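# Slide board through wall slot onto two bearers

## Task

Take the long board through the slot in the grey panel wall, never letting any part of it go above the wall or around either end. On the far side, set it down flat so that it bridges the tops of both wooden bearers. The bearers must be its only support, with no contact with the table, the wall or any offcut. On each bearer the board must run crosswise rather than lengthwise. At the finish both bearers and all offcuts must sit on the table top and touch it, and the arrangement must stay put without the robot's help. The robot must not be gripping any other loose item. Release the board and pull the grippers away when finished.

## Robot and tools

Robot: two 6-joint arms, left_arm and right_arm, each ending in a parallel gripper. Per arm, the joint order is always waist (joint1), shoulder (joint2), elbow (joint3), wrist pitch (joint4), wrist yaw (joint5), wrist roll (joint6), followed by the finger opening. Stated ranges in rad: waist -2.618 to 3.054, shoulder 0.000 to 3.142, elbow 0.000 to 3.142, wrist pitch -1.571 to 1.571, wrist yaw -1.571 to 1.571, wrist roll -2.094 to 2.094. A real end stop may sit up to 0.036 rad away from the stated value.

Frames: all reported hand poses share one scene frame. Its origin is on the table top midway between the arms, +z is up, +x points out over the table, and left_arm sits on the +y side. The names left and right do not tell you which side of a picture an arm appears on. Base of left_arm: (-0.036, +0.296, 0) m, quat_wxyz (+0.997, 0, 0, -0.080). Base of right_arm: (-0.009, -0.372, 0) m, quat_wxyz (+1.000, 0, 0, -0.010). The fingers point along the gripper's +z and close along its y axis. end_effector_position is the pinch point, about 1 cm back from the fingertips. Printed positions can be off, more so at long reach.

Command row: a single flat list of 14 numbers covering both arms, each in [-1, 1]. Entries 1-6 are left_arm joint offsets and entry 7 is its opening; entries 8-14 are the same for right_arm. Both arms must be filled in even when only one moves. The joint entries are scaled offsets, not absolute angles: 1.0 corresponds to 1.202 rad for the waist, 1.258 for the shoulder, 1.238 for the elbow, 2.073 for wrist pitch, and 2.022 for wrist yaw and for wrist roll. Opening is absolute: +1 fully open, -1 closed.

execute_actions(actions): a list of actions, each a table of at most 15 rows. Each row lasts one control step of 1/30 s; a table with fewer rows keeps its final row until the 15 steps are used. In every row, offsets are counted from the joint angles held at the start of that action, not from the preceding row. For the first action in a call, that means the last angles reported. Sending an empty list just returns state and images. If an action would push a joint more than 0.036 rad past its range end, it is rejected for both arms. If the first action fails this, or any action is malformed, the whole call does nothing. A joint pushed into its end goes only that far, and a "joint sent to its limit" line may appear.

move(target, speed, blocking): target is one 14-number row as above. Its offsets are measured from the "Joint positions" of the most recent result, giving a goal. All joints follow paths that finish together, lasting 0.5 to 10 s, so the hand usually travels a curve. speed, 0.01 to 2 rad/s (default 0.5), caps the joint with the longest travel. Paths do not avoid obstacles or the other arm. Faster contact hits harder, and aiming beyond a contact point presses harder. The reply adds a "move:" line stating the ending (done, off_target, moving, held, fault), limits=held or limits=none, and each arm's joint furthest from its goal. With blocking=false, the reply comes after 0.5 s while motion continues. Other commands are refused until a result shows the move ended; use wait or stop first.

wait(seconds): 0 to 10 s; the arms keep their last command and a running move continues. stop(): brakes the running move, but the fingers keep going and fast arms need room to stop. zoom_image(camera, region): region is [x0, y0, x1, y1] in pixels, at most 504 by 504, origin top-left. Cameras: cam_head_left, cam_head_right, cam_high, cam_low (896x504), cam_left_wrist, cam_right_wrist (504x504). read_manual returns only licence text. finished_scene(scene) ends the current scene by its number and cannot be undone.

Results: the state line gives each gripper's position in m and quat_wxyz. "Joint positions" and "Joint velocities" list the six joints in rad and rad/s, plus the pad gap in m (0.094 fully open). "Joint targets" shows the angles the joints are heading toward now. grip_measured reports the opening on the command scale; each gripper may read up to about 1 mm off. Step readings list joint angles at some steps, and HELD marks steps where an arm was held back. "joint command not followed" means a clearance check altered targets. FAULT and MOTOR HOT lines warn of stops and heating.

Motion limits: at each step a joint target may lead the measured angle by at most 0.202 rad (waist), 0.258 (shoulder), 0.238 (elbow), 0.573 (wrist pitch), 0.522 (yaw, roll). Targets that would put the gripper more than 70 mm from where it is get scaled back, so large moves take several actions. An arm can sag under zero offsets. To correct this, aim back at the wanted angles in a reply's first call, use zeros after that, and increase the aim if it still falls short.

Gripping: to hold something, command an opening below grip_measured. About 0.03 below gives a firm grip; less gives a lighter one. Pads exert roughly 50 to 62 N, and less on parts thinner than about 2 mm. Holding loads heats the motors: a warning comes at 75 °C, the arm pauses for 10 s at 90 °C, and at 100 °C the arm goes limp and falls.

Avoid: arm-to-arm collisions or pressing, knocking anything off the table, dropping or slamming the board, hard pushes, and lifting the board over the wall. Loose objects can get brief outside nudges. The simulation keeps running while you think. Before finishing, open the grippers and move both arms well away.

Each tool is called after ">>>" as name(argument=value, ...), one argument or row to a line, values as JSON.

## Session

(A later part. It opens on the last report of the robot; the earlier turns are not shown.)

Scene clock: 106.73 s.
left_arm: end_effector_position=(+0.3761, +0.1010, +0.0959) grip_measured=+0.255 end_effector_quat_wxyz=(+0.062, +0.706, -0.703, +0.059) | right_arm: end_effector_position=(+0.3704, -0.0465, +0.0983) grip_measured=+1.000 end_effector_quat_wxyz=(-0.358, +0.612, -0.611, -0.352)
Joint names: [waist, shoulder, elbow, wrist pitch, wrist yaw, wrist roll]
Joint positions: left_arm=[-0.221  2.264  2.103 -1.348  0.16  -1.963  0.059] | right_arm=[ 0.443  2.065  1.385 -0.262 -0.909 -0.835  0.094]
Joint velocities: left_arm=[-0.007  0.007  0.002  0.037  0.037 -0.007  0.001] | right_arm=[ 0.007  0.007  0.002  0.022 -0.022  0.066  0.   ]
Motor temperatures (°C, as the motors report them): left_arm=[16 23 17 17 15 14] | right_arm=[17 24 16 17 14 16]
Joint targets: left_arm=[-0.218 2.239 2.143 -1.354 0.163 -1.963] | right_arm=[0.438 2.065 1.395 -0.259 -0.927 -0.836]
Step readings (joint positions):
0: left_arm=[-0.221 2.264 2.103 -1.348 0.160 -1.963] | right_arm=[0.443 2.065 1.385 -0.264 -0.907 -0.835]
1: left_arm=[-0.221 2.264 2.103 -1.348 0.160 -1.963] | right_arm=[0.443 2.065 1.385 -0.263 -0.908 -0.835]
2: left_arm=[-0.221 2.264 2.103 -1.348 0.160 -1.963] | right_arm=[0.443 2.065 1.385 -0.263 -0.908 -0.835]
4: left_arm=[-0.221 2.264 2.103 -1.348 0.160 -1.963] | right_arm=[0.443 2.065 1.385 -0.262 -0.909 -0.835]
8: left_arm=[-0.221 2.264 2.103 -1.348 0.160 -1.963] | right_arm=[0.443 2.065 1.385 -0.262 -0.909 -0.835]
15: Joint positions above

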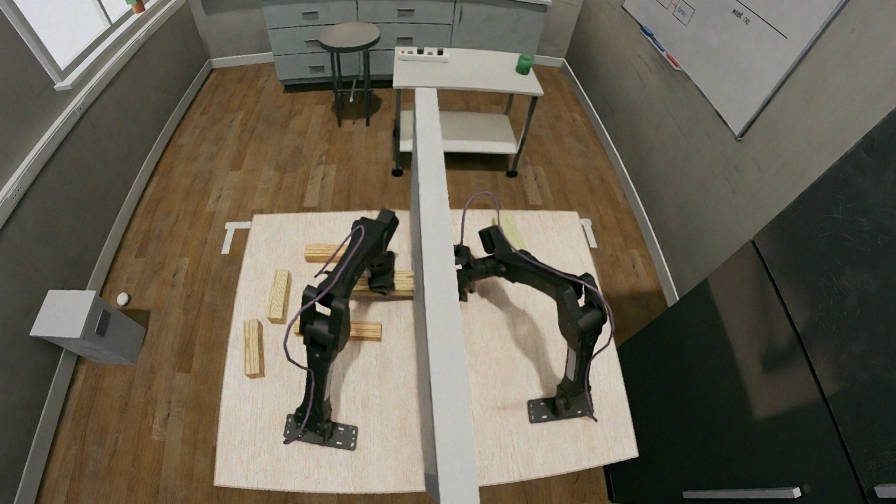

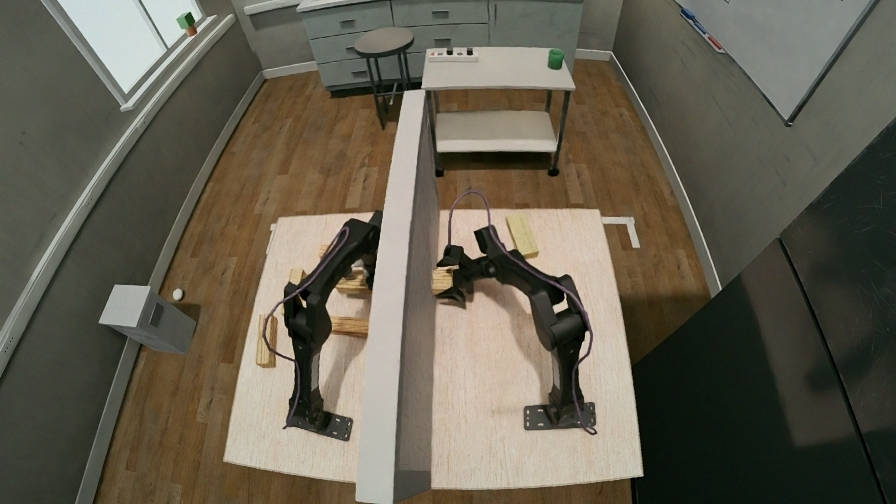

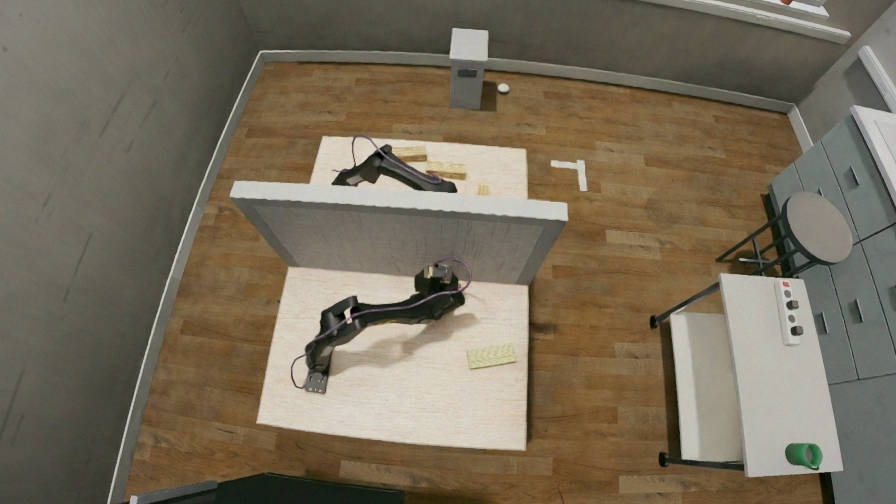

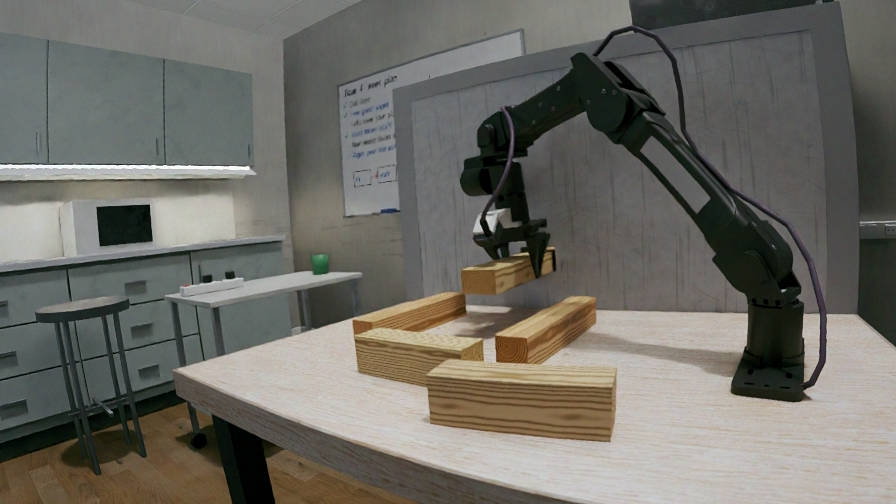

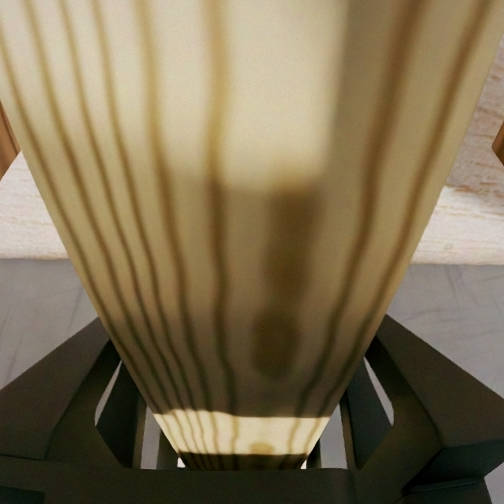

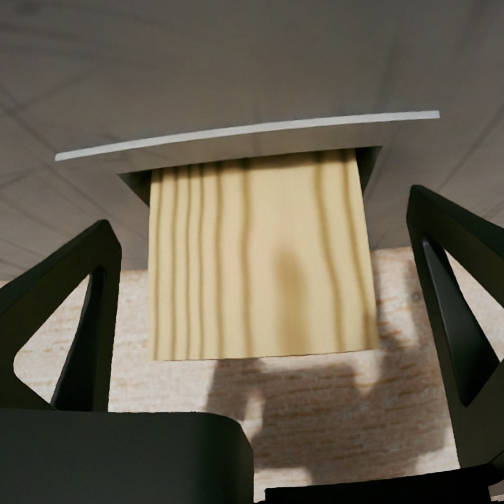

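>>> execute_actions(
  actions=[
    [[0.0060,-0.0326,-0.0051,0.0034,0.0040,0.0086,0.15,-0.004,0,0.008,0.0015,-0.0089,0,1],[0.0091,-0.0347,-0.0084,0.0040,0.0042,0.0125,0.15,-0.004,0,0.008,0.0015,-0.0089,0,1],[0.0138,-0.0380,-0.0134,0.0048,0.0044,0.0170,0.15,-0.004,0,0.008,0.0015,-0.0089,0,1],[0.0197,-0.0423,-0.0199,0.0057,0.0046,0.0220,0.15,-0.004,0,0.008,0.0015,-0.0089,0,1],[0.0268,-0.0474,-0.0275,0.0066,0.0049,0.0273,0.15,-0.004,0,0.008,0.0015,-0.0089,0,1],[0.0345,-0.0529,-0.0359,0.0075,0.0052,0.0327,0.15,-0.004,0,0.008,0.0015,-0.0089,0,1],[0.0428,-0.0588,-0.0447,0.0084,0.0056,0.0380,0.15,-0.004,0,0.008,0.0015,-0.0089,0,1],[0.0512,-0.0648,-0.0538,0.0093,0.0059,0.0430,0.15,-0.004,0,0.008,0.0015,-0.0089,0,1],[0.0595,-0.0707,-0.0626,0.0101,0.0063,0.0475,0.15,-0.004,0,0.008,0.0015,-0.0089,0,1],[0.0672,-0.0762,-0.0710,0.0107,0.0066,0.0514,0.15,-0.004,0,0.008,0.0015,-0.0089,0,1],[0.0743,-0.0813,-0.0786,0.0112,0.0069,0.0544,0.15,-0.004,0,0.008,0.0015,-0.0089,0,1],[0.0802,-0.0856,-0.0851,0.0116,0.0071,0.0563,0.15,-0.004,0,0.008,0.0015,-0.0089,0,1],[0.0849,-0.0889,-0.0901,0.0117,0.0073,0.0570,0.15,-0.004,0,0.008,0.0015,-0.0089,0,1],[0.0880,-0.0910,-0.0934,0.0117,0.0075,0.0570,0.15,-0.004,0,0.008,0.0015,-0.0089,0,1],[0.0890,-0.0918,-0.0945,0.0117,0.0075,0.0570,0.15,-0.004,0,0.008,0.0015,-0.0089,0,1]],
  ],
)

>>> wait(
  seconds=0.3,
)

Scene clock: 108.20 s.
left_arm: end_effector_position=(+0.3759, +0.1479, +0.0965) grip_measured=+0.255 end_effector_quat_wxyz=(+0.064, +0.710, -0.699, +0.057) | right_arm: end_effector_position=(+0.3704, -0.0465, +0.0983) grip_measured=+1.000 end_effector_quat_wxyz=(-0.358, +0.612, -0.611, -0.352)
Joint names: [waist, shoulder, elbow, wrist pitch, wrist yaw, wrist roll]
Joint positions: left_arm=[-0.119  2.199  1.998 -1.33   0.167 -1.868  0.059] | right_arm=[ 0.443  2.065  1.385 -0.262 -0.909 -0.835  0.094]
Joint velocities: left_arm=[ 0.237 -0.12  -0.115 -0.037 -0.037  0.139 -0.001] | right_arm=[ 0.007  0.022 -0.017 -0.007 -0.007  0.007  0.   ]
Motor temperatures (°C, as the motors report them): left_arm=[16 24 17 17 15 14] | right_arm=[17 24 16 17 14 16]
Joint targets: left_arm=[-0.114 2.148 1.985 -1.324 0.175 -1.847] | right_arm=[0.438 2.065 1.395 -0.259 -0.927 -0.835]
Step readings (joint positions):
0: left_arm=[-0.221 2.264 2.103 -1.348 0.160 -1.963] | right_arm=[0.443 2.065 1.385 -0.262 -0.909 -0.835]
1: left_arm=[-0.221 2.264 2.103 -1.348 0.160 -1.961] | right_arm=[0.443 2.065 1.385 -0.262 -0.909 -0.835]
2: left_arm=[-0.221 2.264 2.103 -1.347 0.160 -1.958] | right_arm=[0.443 2.065 1.385 -0.262 -0.909 -0.835]
4: left_arm=[-0.218 2.262 2.100 -1.343 0.163 -1.947] | right_arm=[0.443 2.065 1.385 -0.262 -0.909 -0.835]
8: left_arm=[-0.197 2.241 2.062 -1.331 0.168 -1.916] | right_arm=[0.443 2.065 1.385 -0.262 -0.909 -0.835]
15: Joint positions above

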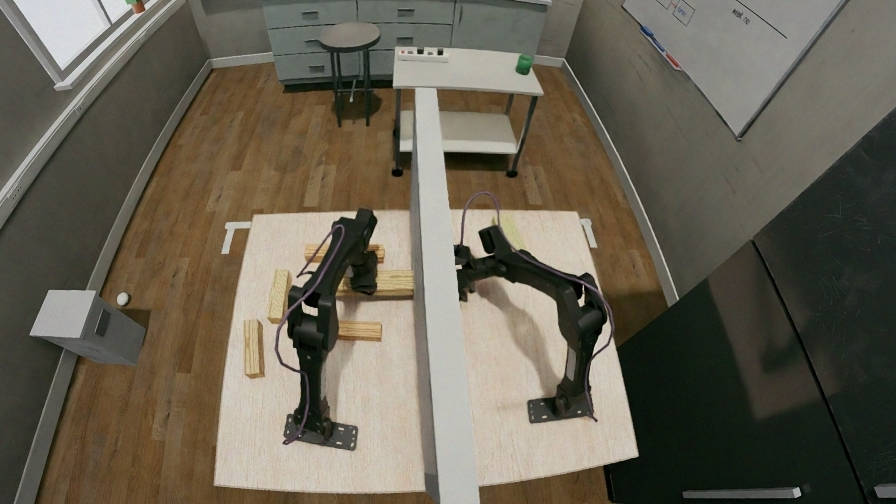

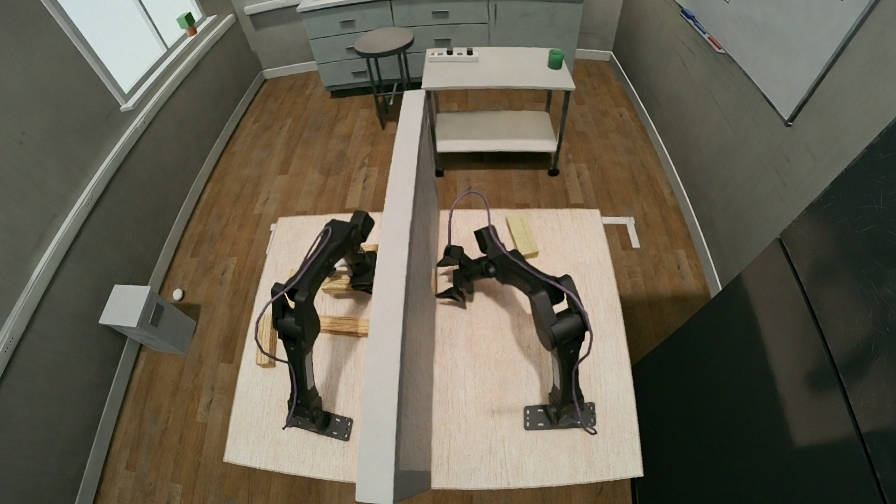

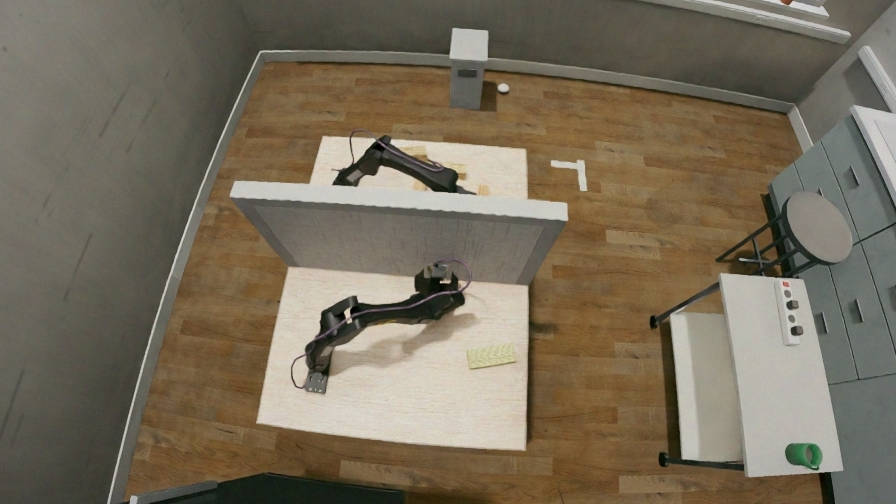

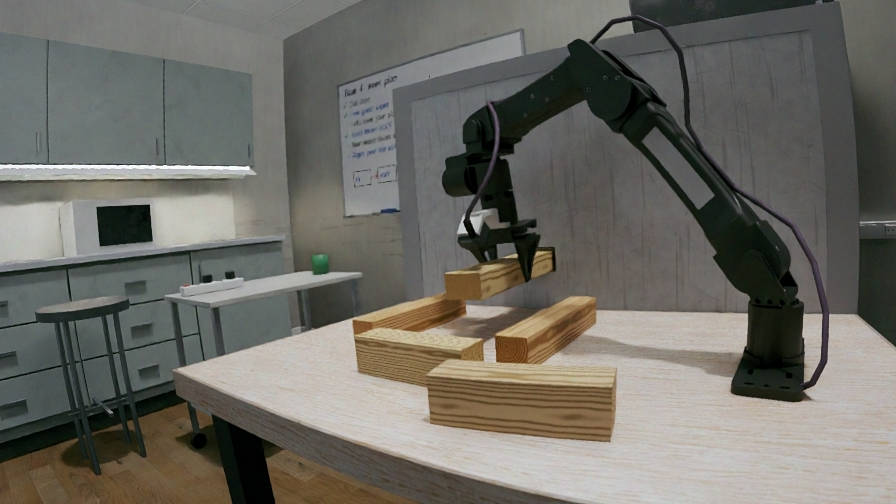

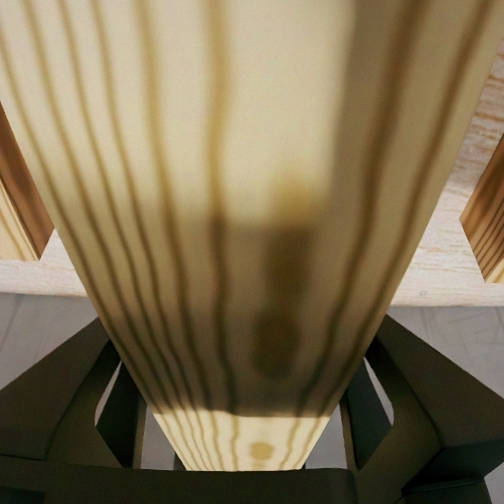

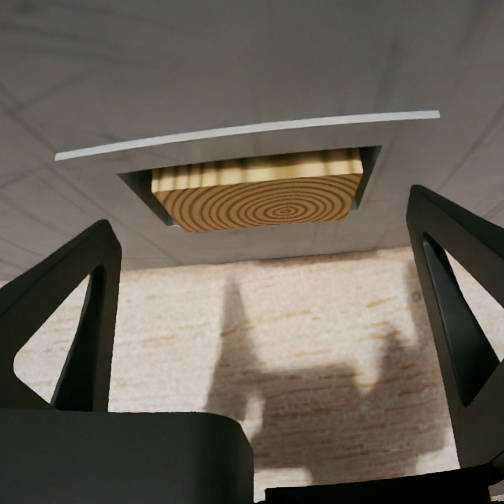

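Scene clock: 108.50 s.
left_arm: end_effector_position=(+0.3771, +0.1530, +0.0976) grip_measured=+0.255 end_effector_quat_wxyz=(+0.062, +0.709, -0.700, +0.059) | right_arm: end_effector_position=(+0.3704, -0.0465, +0.0983) grip_measured=+1.000 end_effector_quat_wxyz=(-0.358, +0.612, -0.611, -0.352)
Joint names: [waist, shoulder, elbow, wrist pitch, wrist yaw, wrist roll]
Joint positions: left_arm=[-0.108  2.193  1.994 -1.329  0.165 -1.854  0.059] | right_arm=[ 0.443  2.065  1.385 -0.262 -0.909 -0.835  0.094]
Joint velocities: left_arm=[ 0.007 -0.012 -0.007 -0.037  0.022 -0.007 -0.001] | right_arm=[ 0.002 -0.022 -0.002  0.037  0.022  0.037  0.   ]
Motor temperatures (°C, as the motors report them): left_arm=[16 24 17 17 15 14] | right_arm=[17 24 16 18 14 16]
Joint targets: left_arm=[-0.114 2.148 1.986 -1.324 0.176 -1.848] | right_arm=[0.438 2.065 1.395 -0.259 -0.927 -0.835]
wait: 0.30 s; no rest

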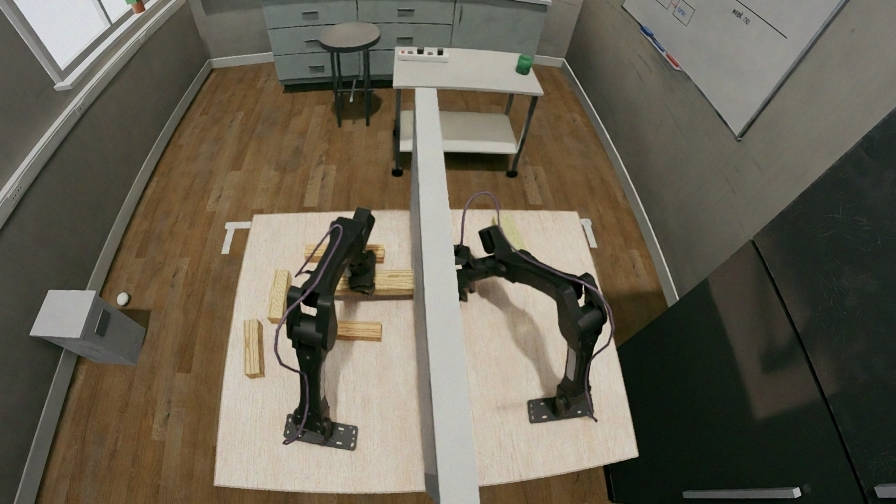

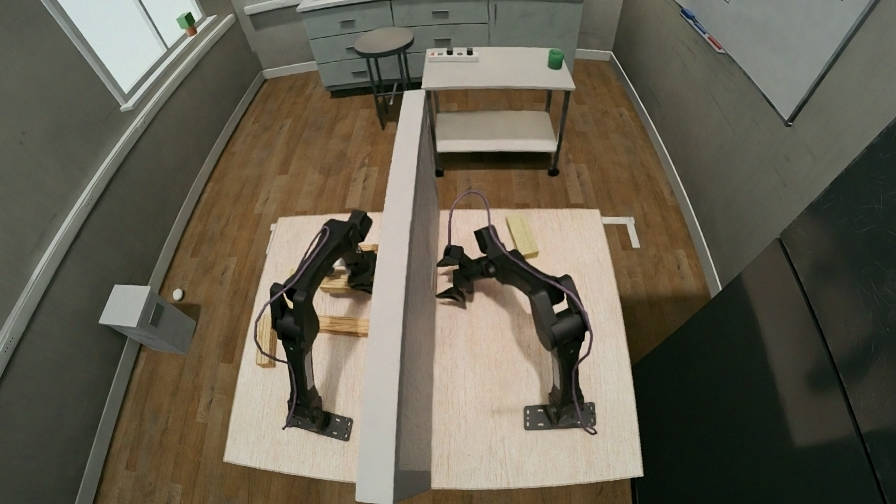

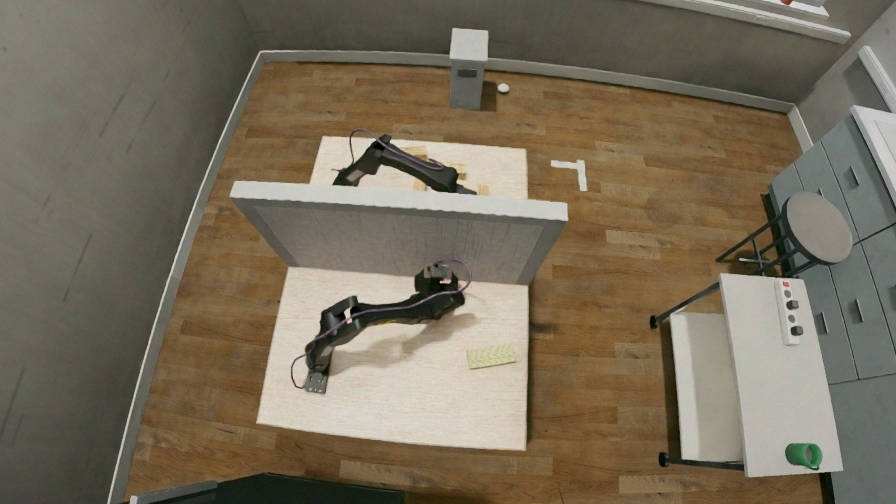

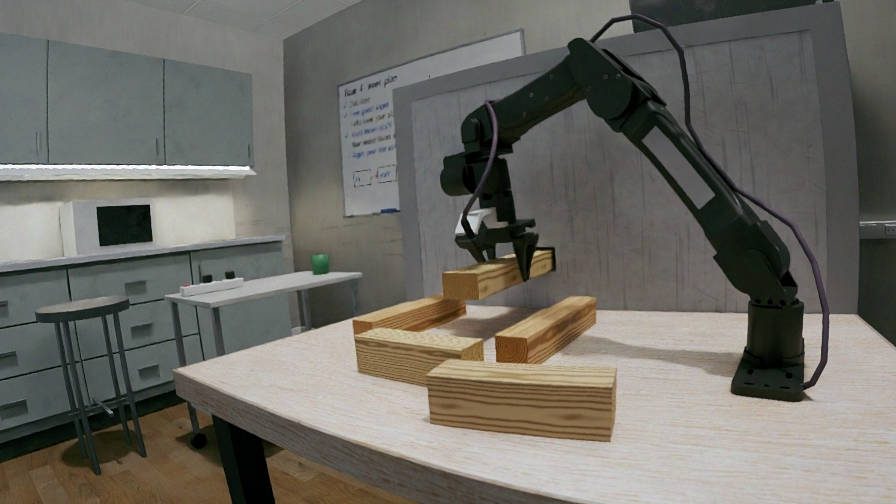

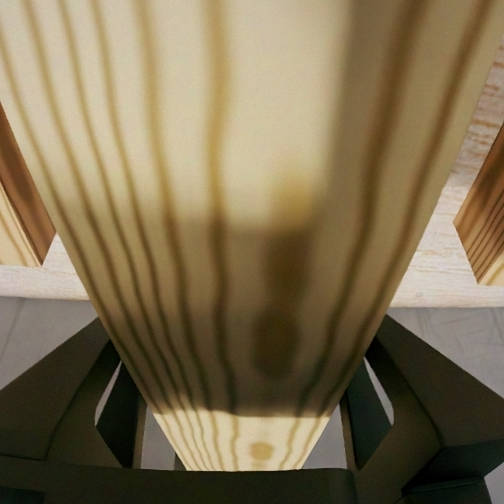

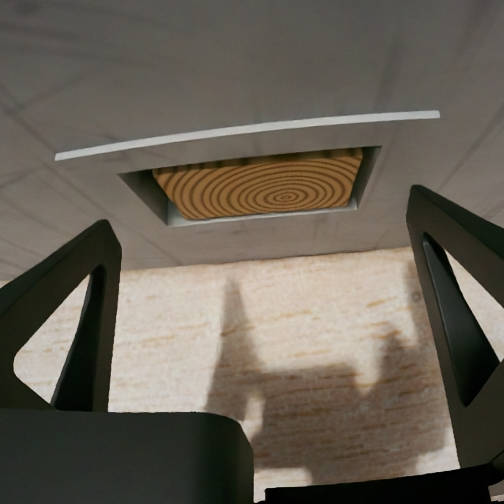

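>>> execute_actions(
  actions=[
    [[0.0018,-0.0381,-0.0094,-0.0097,0.0054,0.003,0.15,-0.0021,-0.0212,0.008,0.0015,-0.0089,0,1],[0.0069,-0.0408,-0.0128,-0.0099,0.0056,0.0039,0.15,-0.0081,-0.0246,0.008,0.0015,-0.0089,0,1],[0.0147,-0.0442,-0.0171,-0.0103,0.0058,0.0067,0.15,-0.0173,-0.0299,0.008,0.0015,-0.0089,0,1],[0.0248,-0.0482,-0.0221,-0.0108,0.0061,0.0107,0.15,-0.0292,-0.0367,0.008,0.0015,-0.0089,0,1],[0.0367,-0.0526,-0.0277,-0.0114,0.0064,0.0213,0.15,-0.0431,-0.0447,0.008,0.0015,-0.0089,0,1],[0.0498,-0.0573,-0.0336,-0.0121,0.0067,0.0327,0.15,-0.0586,-0.0536,0.008,0.0015,-0.0089,0,1],[0.0636,-0.0620,-0.0396,-0.0128,0.0071,0.0472,0.15,-0.0749,-0.0629,0.008,0.0015,-0.0089,0,1],[0.0778,-0.0667,-0.0455,-0.0134,0.0075,0.0620,0.15,-0.0915,-0.0725,0.008,0.0015,-0.0089,0,1],[0.0916,-0.0711,-0.0511,-0.0141,0.0079,0.0753,0.15,-0.1078,-0.0818,0.008,0.0015,-0.0089,0,1],[0.1047,-0.0751,-0.0561,-0.0148,0.0082,0.0903,0.15,-0.1233,-0.0907,0.008,0.0015,-0.0089,0,1],[0.1166,-0.0785,-0.0604,-0.0154,0.0085,0.1027,0.15,-0.1372,-0.0987,0.008,0.0015,-0.0089,0,1],[0.1267,-0.0812,-0.0638,-0.0159,0.0088,0.1128,0.15,-0.1491,-0.1055,0.008,0.0015,-0.0089,0,1],[0.1345,-0.0829,-0.0659,-0.0163,0.0090,0.1210,0.15,-0.1583,-0.1108,0.008,0.0015,-0.0089,0,1],[0.1396,-0.0835,-0.0667,-0.0165,0.0092,0.1220,0.15,-0.1643,-0.1142,0.008,0.0015,-0.0089,0,1],[0.1414,-0.0835,-0.0667,-0.0166,0.0092,0.1220,0.15,-0.1664,-0.1154,0.008,0.0015,-0.0089,0,1]],
  ],
)

>>> wait(
  seconds=0.4,
)

Scene clock: 110.37 s.
left_arm: end_effector_position=(+0.3763, +0.2247, +0.1031) grip_measured=+0.255 end_effector_quat_wxyz=(+0.061, +0.703, -0.706, +0.062) | right_arm: end_effector_position=(+0.4265, -0.1270, +0.1549) grip_measured=+1.000 end_effector_quat_wxyz=(+0.439, -0.562, +0.639, +0.290)
Joint names: [waist, shoulder, elbow, wrist pitch, wrist yaw, wrist roll]
Joint positions: left_arm=[ 0.06   2.134  1.922 -1.34   0.172 -1.669  0.059] | right_arm=[ 0.246  1.943  1.385 -0.257 -0.909 -0.835  0.094]
Joint velocities: left_arm=[ 0.383 -0.051 -0.017 -0.007 -0.022  0.33  -0.001] | right_arm=[-0.33  -0.222  0.012 -0.066 -0.007  0.007  0.   ]
Motor temperatures (°C, as the motors report them): left_arm=[16 24 17 17 15 14] | right_arm=[17 24 16 18 14 16]
Joint targets: left_arm=[0.062 2.088 1.911 -1.363 0.184 -1.608] | right_arm=[0.242 1.920 1.395 -0.259 -0.927 -0.835]
Step readings (joint positions):
0: left_arm=[-0.108 2.193 1.994 -1.329 0.165 -1.852] | right_arm=[0.443 2.065 1.385 -0.262 -0.909 -0.835]
1: left_arm=[-0.108 2.193 1.994 -1.329 0.165 -1.852] | right_arm=[0.443 2.065 1.385 -0.262 -0.909 -0.835]
2: left_arm=[-0.108 2.193 1.994 -1.329 0.165 -1.852] | right_arm=[0.443 2.065 1.385 -0.262 -0.909 -0.835]
4: left_arm=[-0.105 2.189 1.987 -1.328 0.166 -1.848] | right_arm=[0.439 2.062 1.385 -0.262 -0.909 -0.835]
8: left_arm=[-0.070 2.168 1.956 -1.332 0.173 -1.804] | right_arm=[0.390 2.029 1.385 -0.262 -0.909 -0.835]
15: Joint positions above

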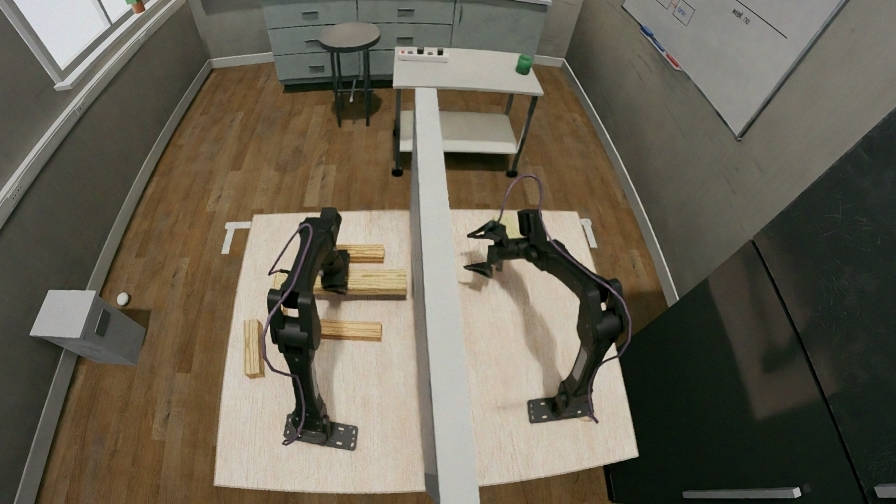

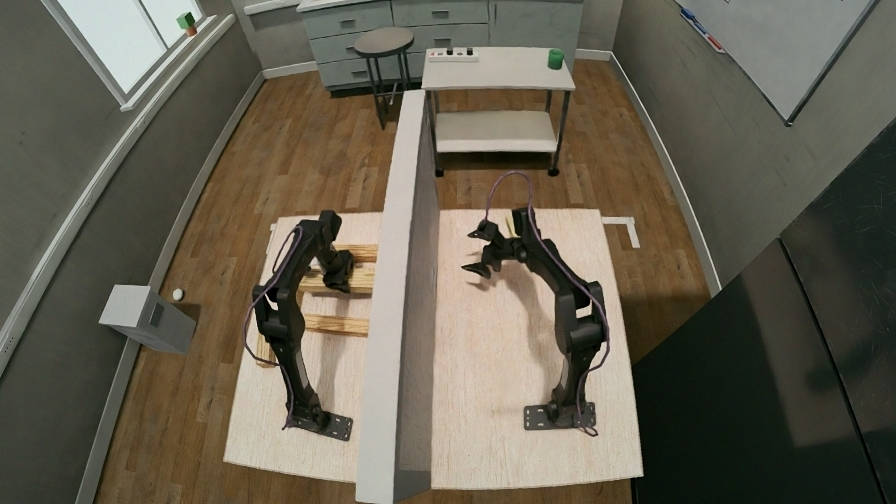

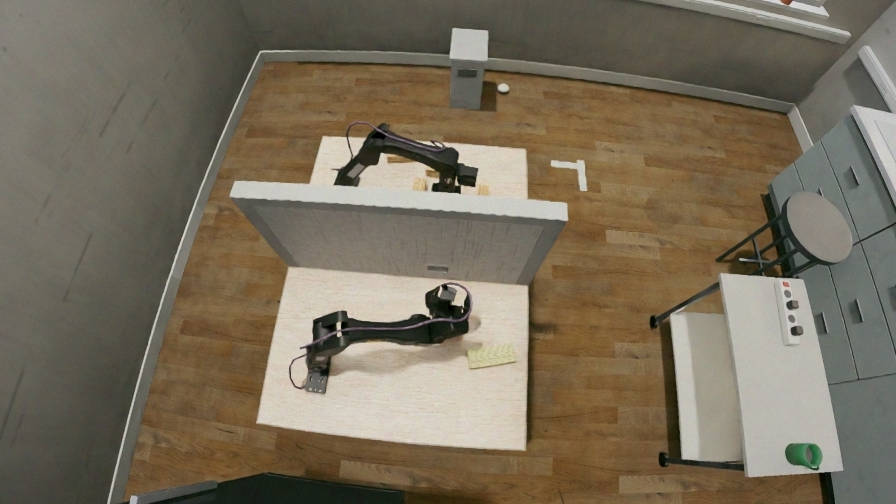

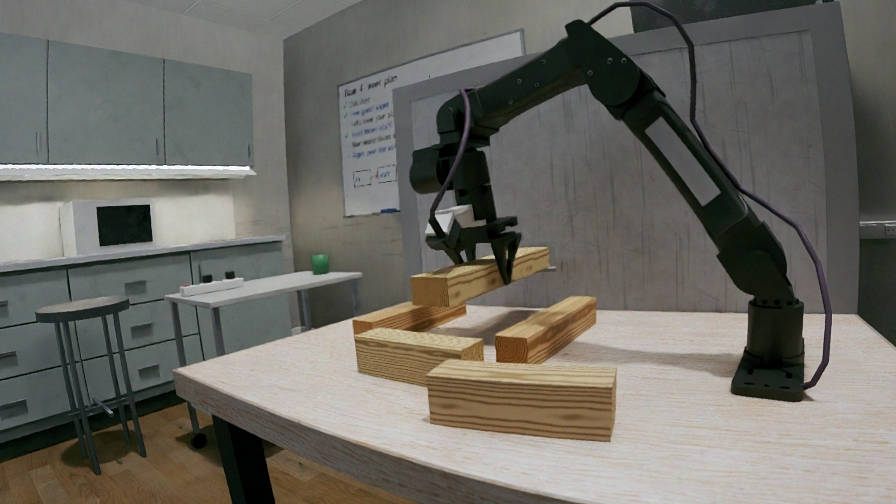

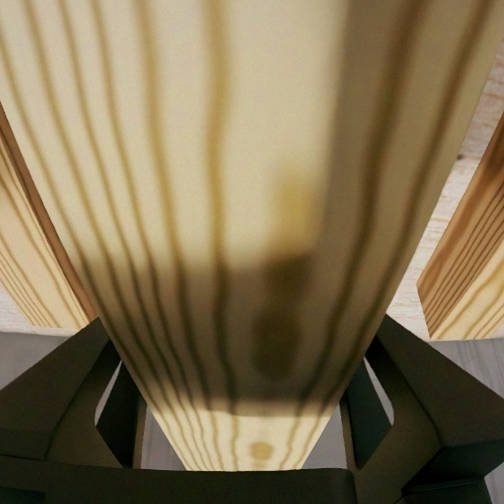

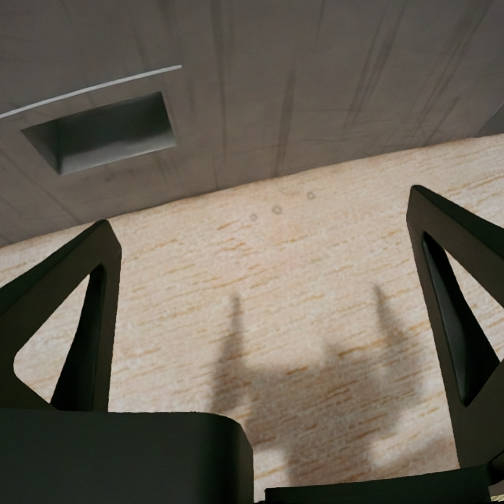

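Scene clock: 110.77 s.
left_arm: end_effector_position=(+0.3756, +0.2286, +0.1035) grip_measured=+0.255 end_effector_quat_wxyz=(+0.058, +0.687, -0.722, +0.061) | right_arm: end_effector_position=(+0.4291, -0.1317, +0.1596) grip_measured=+1.000 end_effector_quat_wxyz=(+0.445, -0.560, +0.638, +0.285)
Joint names: [waist, shoulder, elbow, wrist pitch, wrist yaw, wrist roll]
Joint positions: left_arm=[ 0.068  2.131  1.919 -1.343  0.168 -1.616  0.059] | right_arm=[ 0.235  1.934  1.385 -0.254 -0.909 -0.835  0.094]
Joint velocities: left_arm=[ 0.007  0.017  0.002 -0.095 -0.022  0.007  0.   ] | right_arm=[-0.012  0.007  0.007 -0.066  0.037 -0.007  0.   ]
Motor temperatures (°C, as the motors report them): left_arm=[16 24 17 17 15 14] | right_arm=[17 24 16 18 14 16]
Joint targets: left_arm=[0.062 2.088 1.912 -1.363 0.184 -1.608] | right_arm=[0.243 1.920 1.395 -0.259 -0.927 -0.835]
wait: 0.40 s; no rest

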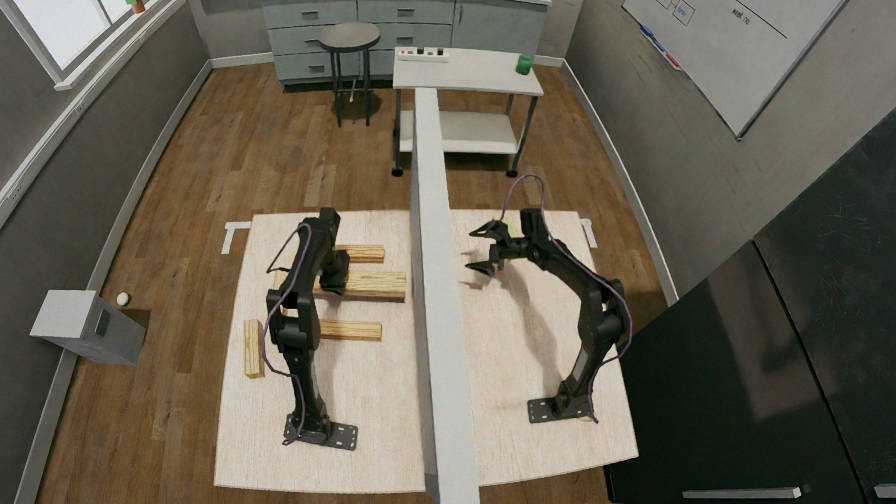

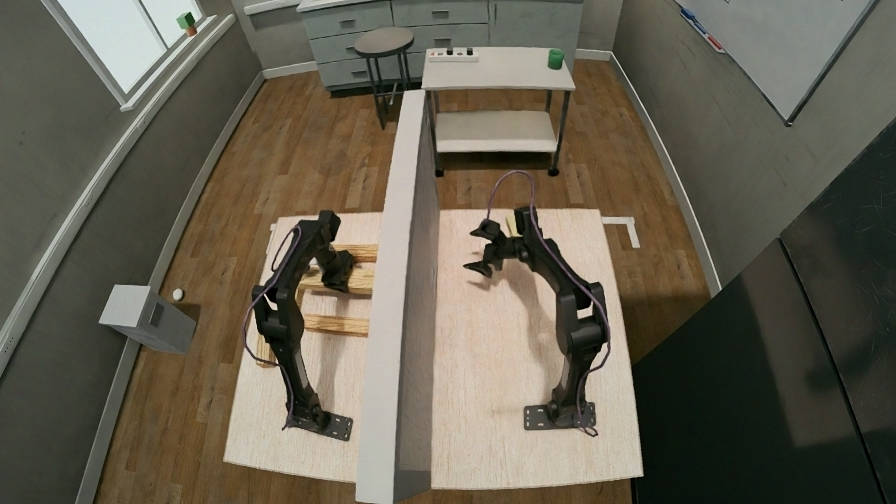

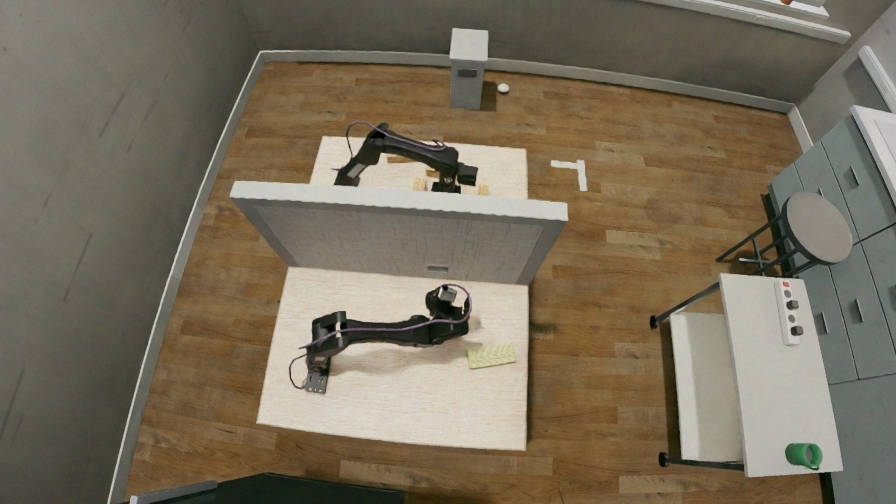

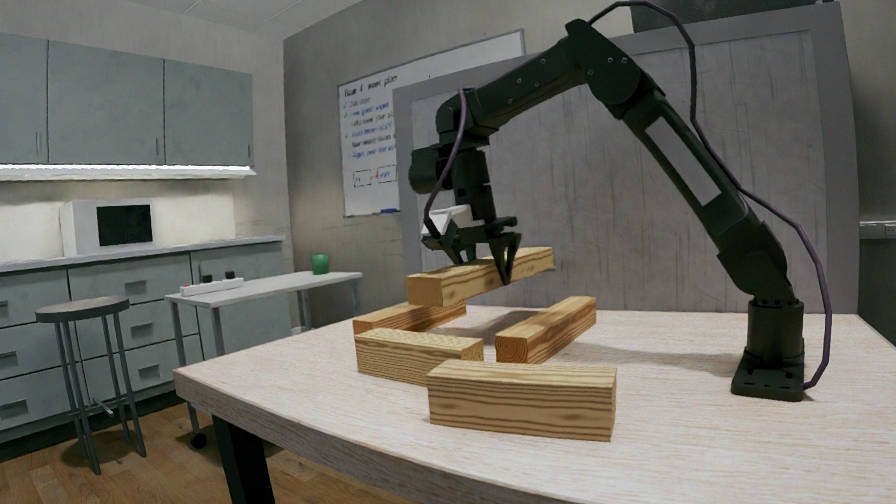

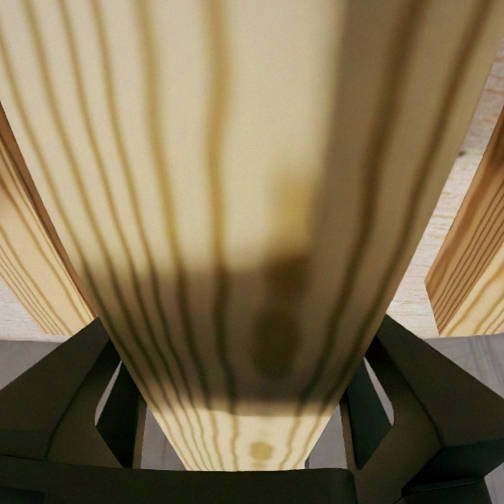

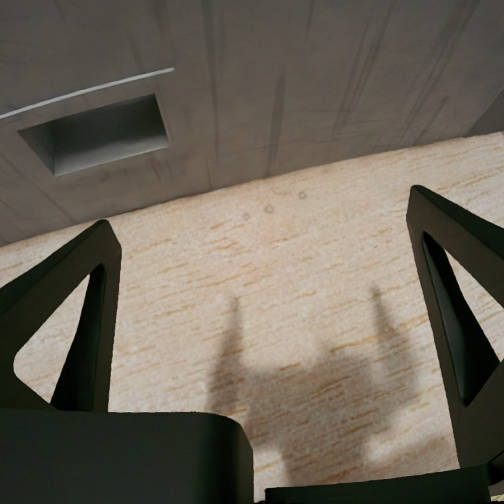

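>>> move(
  target=[-0.0433,0.0282,0.0162,-0.0839,-0.0747,0.7324,0.15,0.0067,-0.0111,0.0081,-0.0024,-0.0089,0,1],
  speed=1.0,
)

Scene clock: 114.67 s.
left_arm: end_effector_position=(+0.3400, +0.2402, +0.0887) grip_measured=+0.256 end_effector_quat_wxyz=(-0.084, -0.003, +0.996, -0.002) | right_arm: end_effector_position=(+0.4293, -0.1318, +0.1595) grip_measured=+1.000 end_effector_quat_wxyz=(+0.445, -0.560, +0.639, +0.284)
Joint names: [waist, shoulder, elbow, wrist pitch, wrist yaw, wrist roll]
Joint positions: left_arm=[ 0.023  2.171  1.919 -1.485  0.026 -0.14   0.059] | right_arm=[ 0.235  1.934  1.385 -0.254 -0.907 -0.835  0.094]
Joint velocities: left_arm=[ 0.002  0.017 -0.012 -0.037  0.007 -0.066 -0.   ] | right_arm=[ 0.012 -0.007  0.017  0.022  0.081  0.037  0.   ]
Motor temperatures (°C, as the motors report them): left_arm=[16 24 17 17 15 14] | right_arm=[17 24 16 18 14 16]
Joint targets: left_arm=[0.016 2.167 1.940 -1.517 0.017 -0.135] | right_arm=[0.243 1.920 1.395 -0.259 -0.927 -0.835]
move: off_target (left_arm); limits=none; left_arm: farthest joint: the wrist pitch, 0.032 radians from its target (0.174 radians at the start); right_arm: farthest joint: the wrist yaw, 0.020 radians from its target (0.018 radians at the start)

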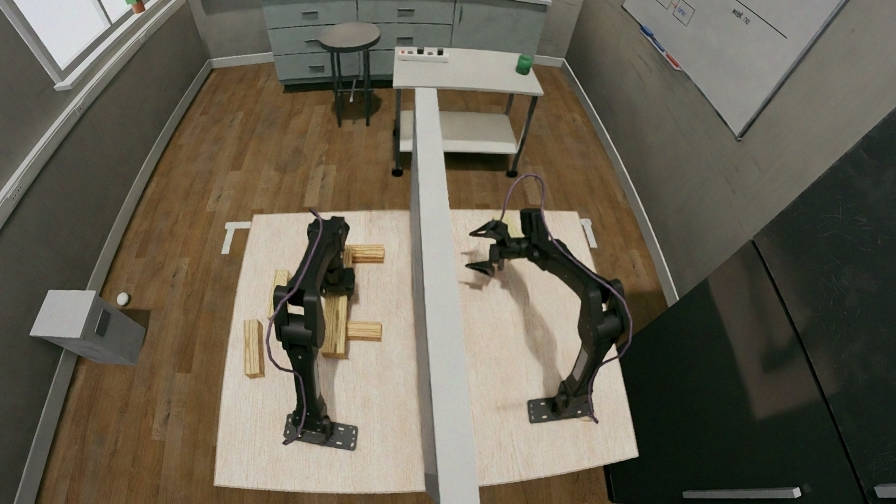

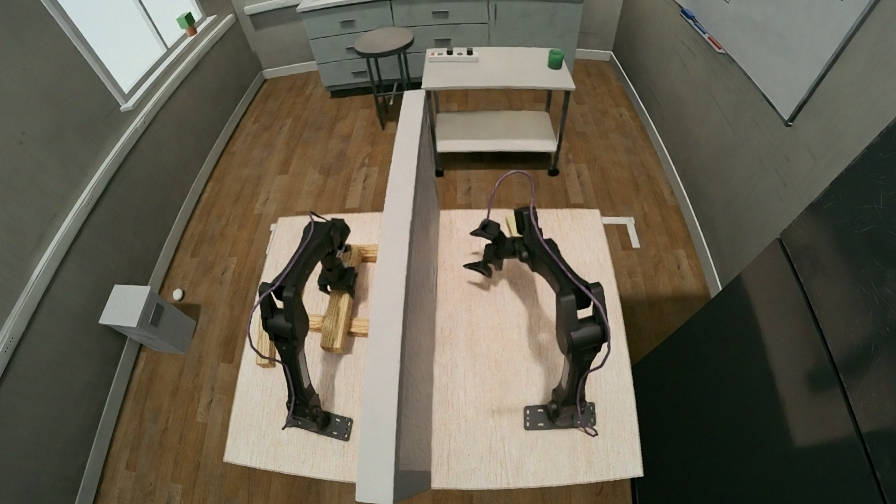

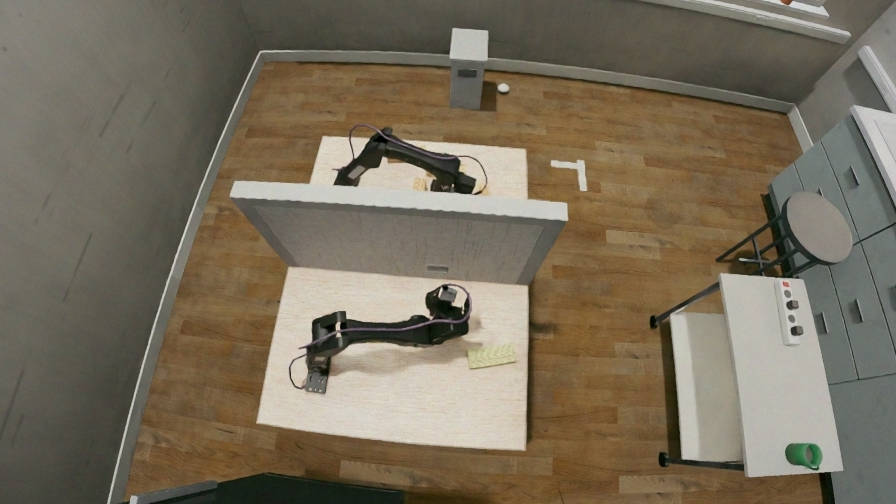

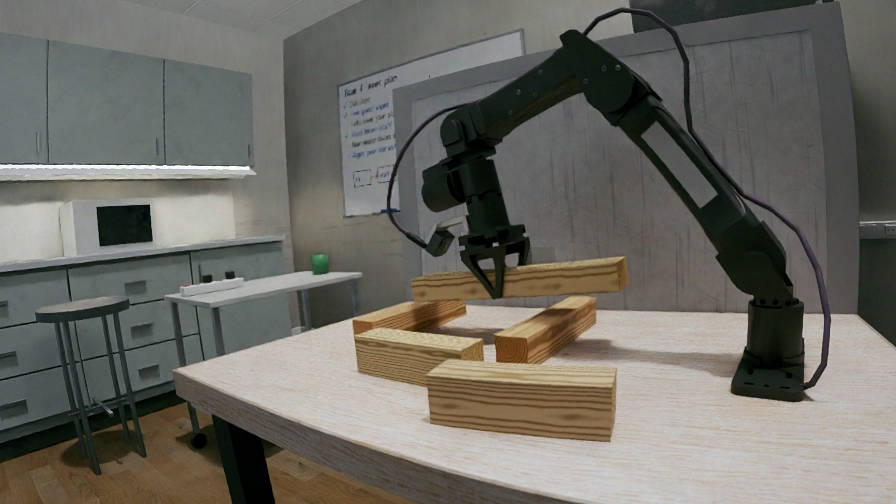

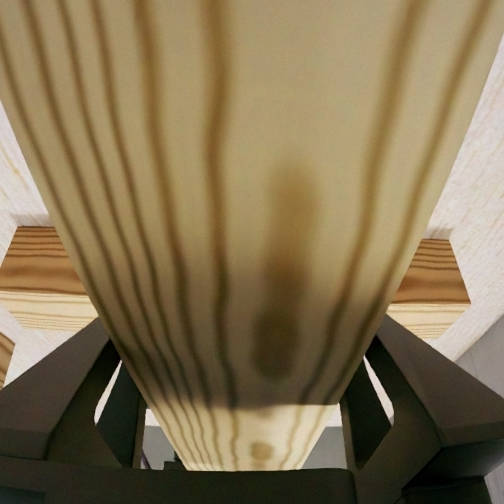

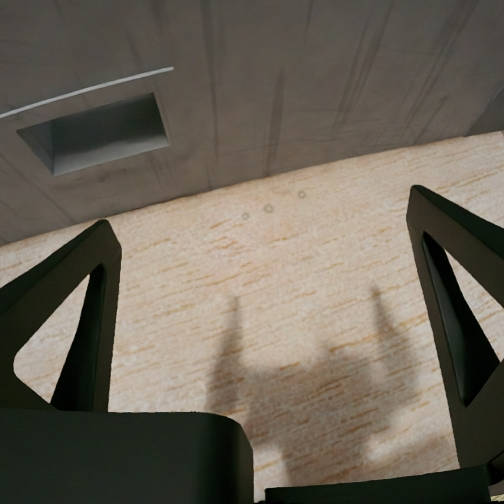

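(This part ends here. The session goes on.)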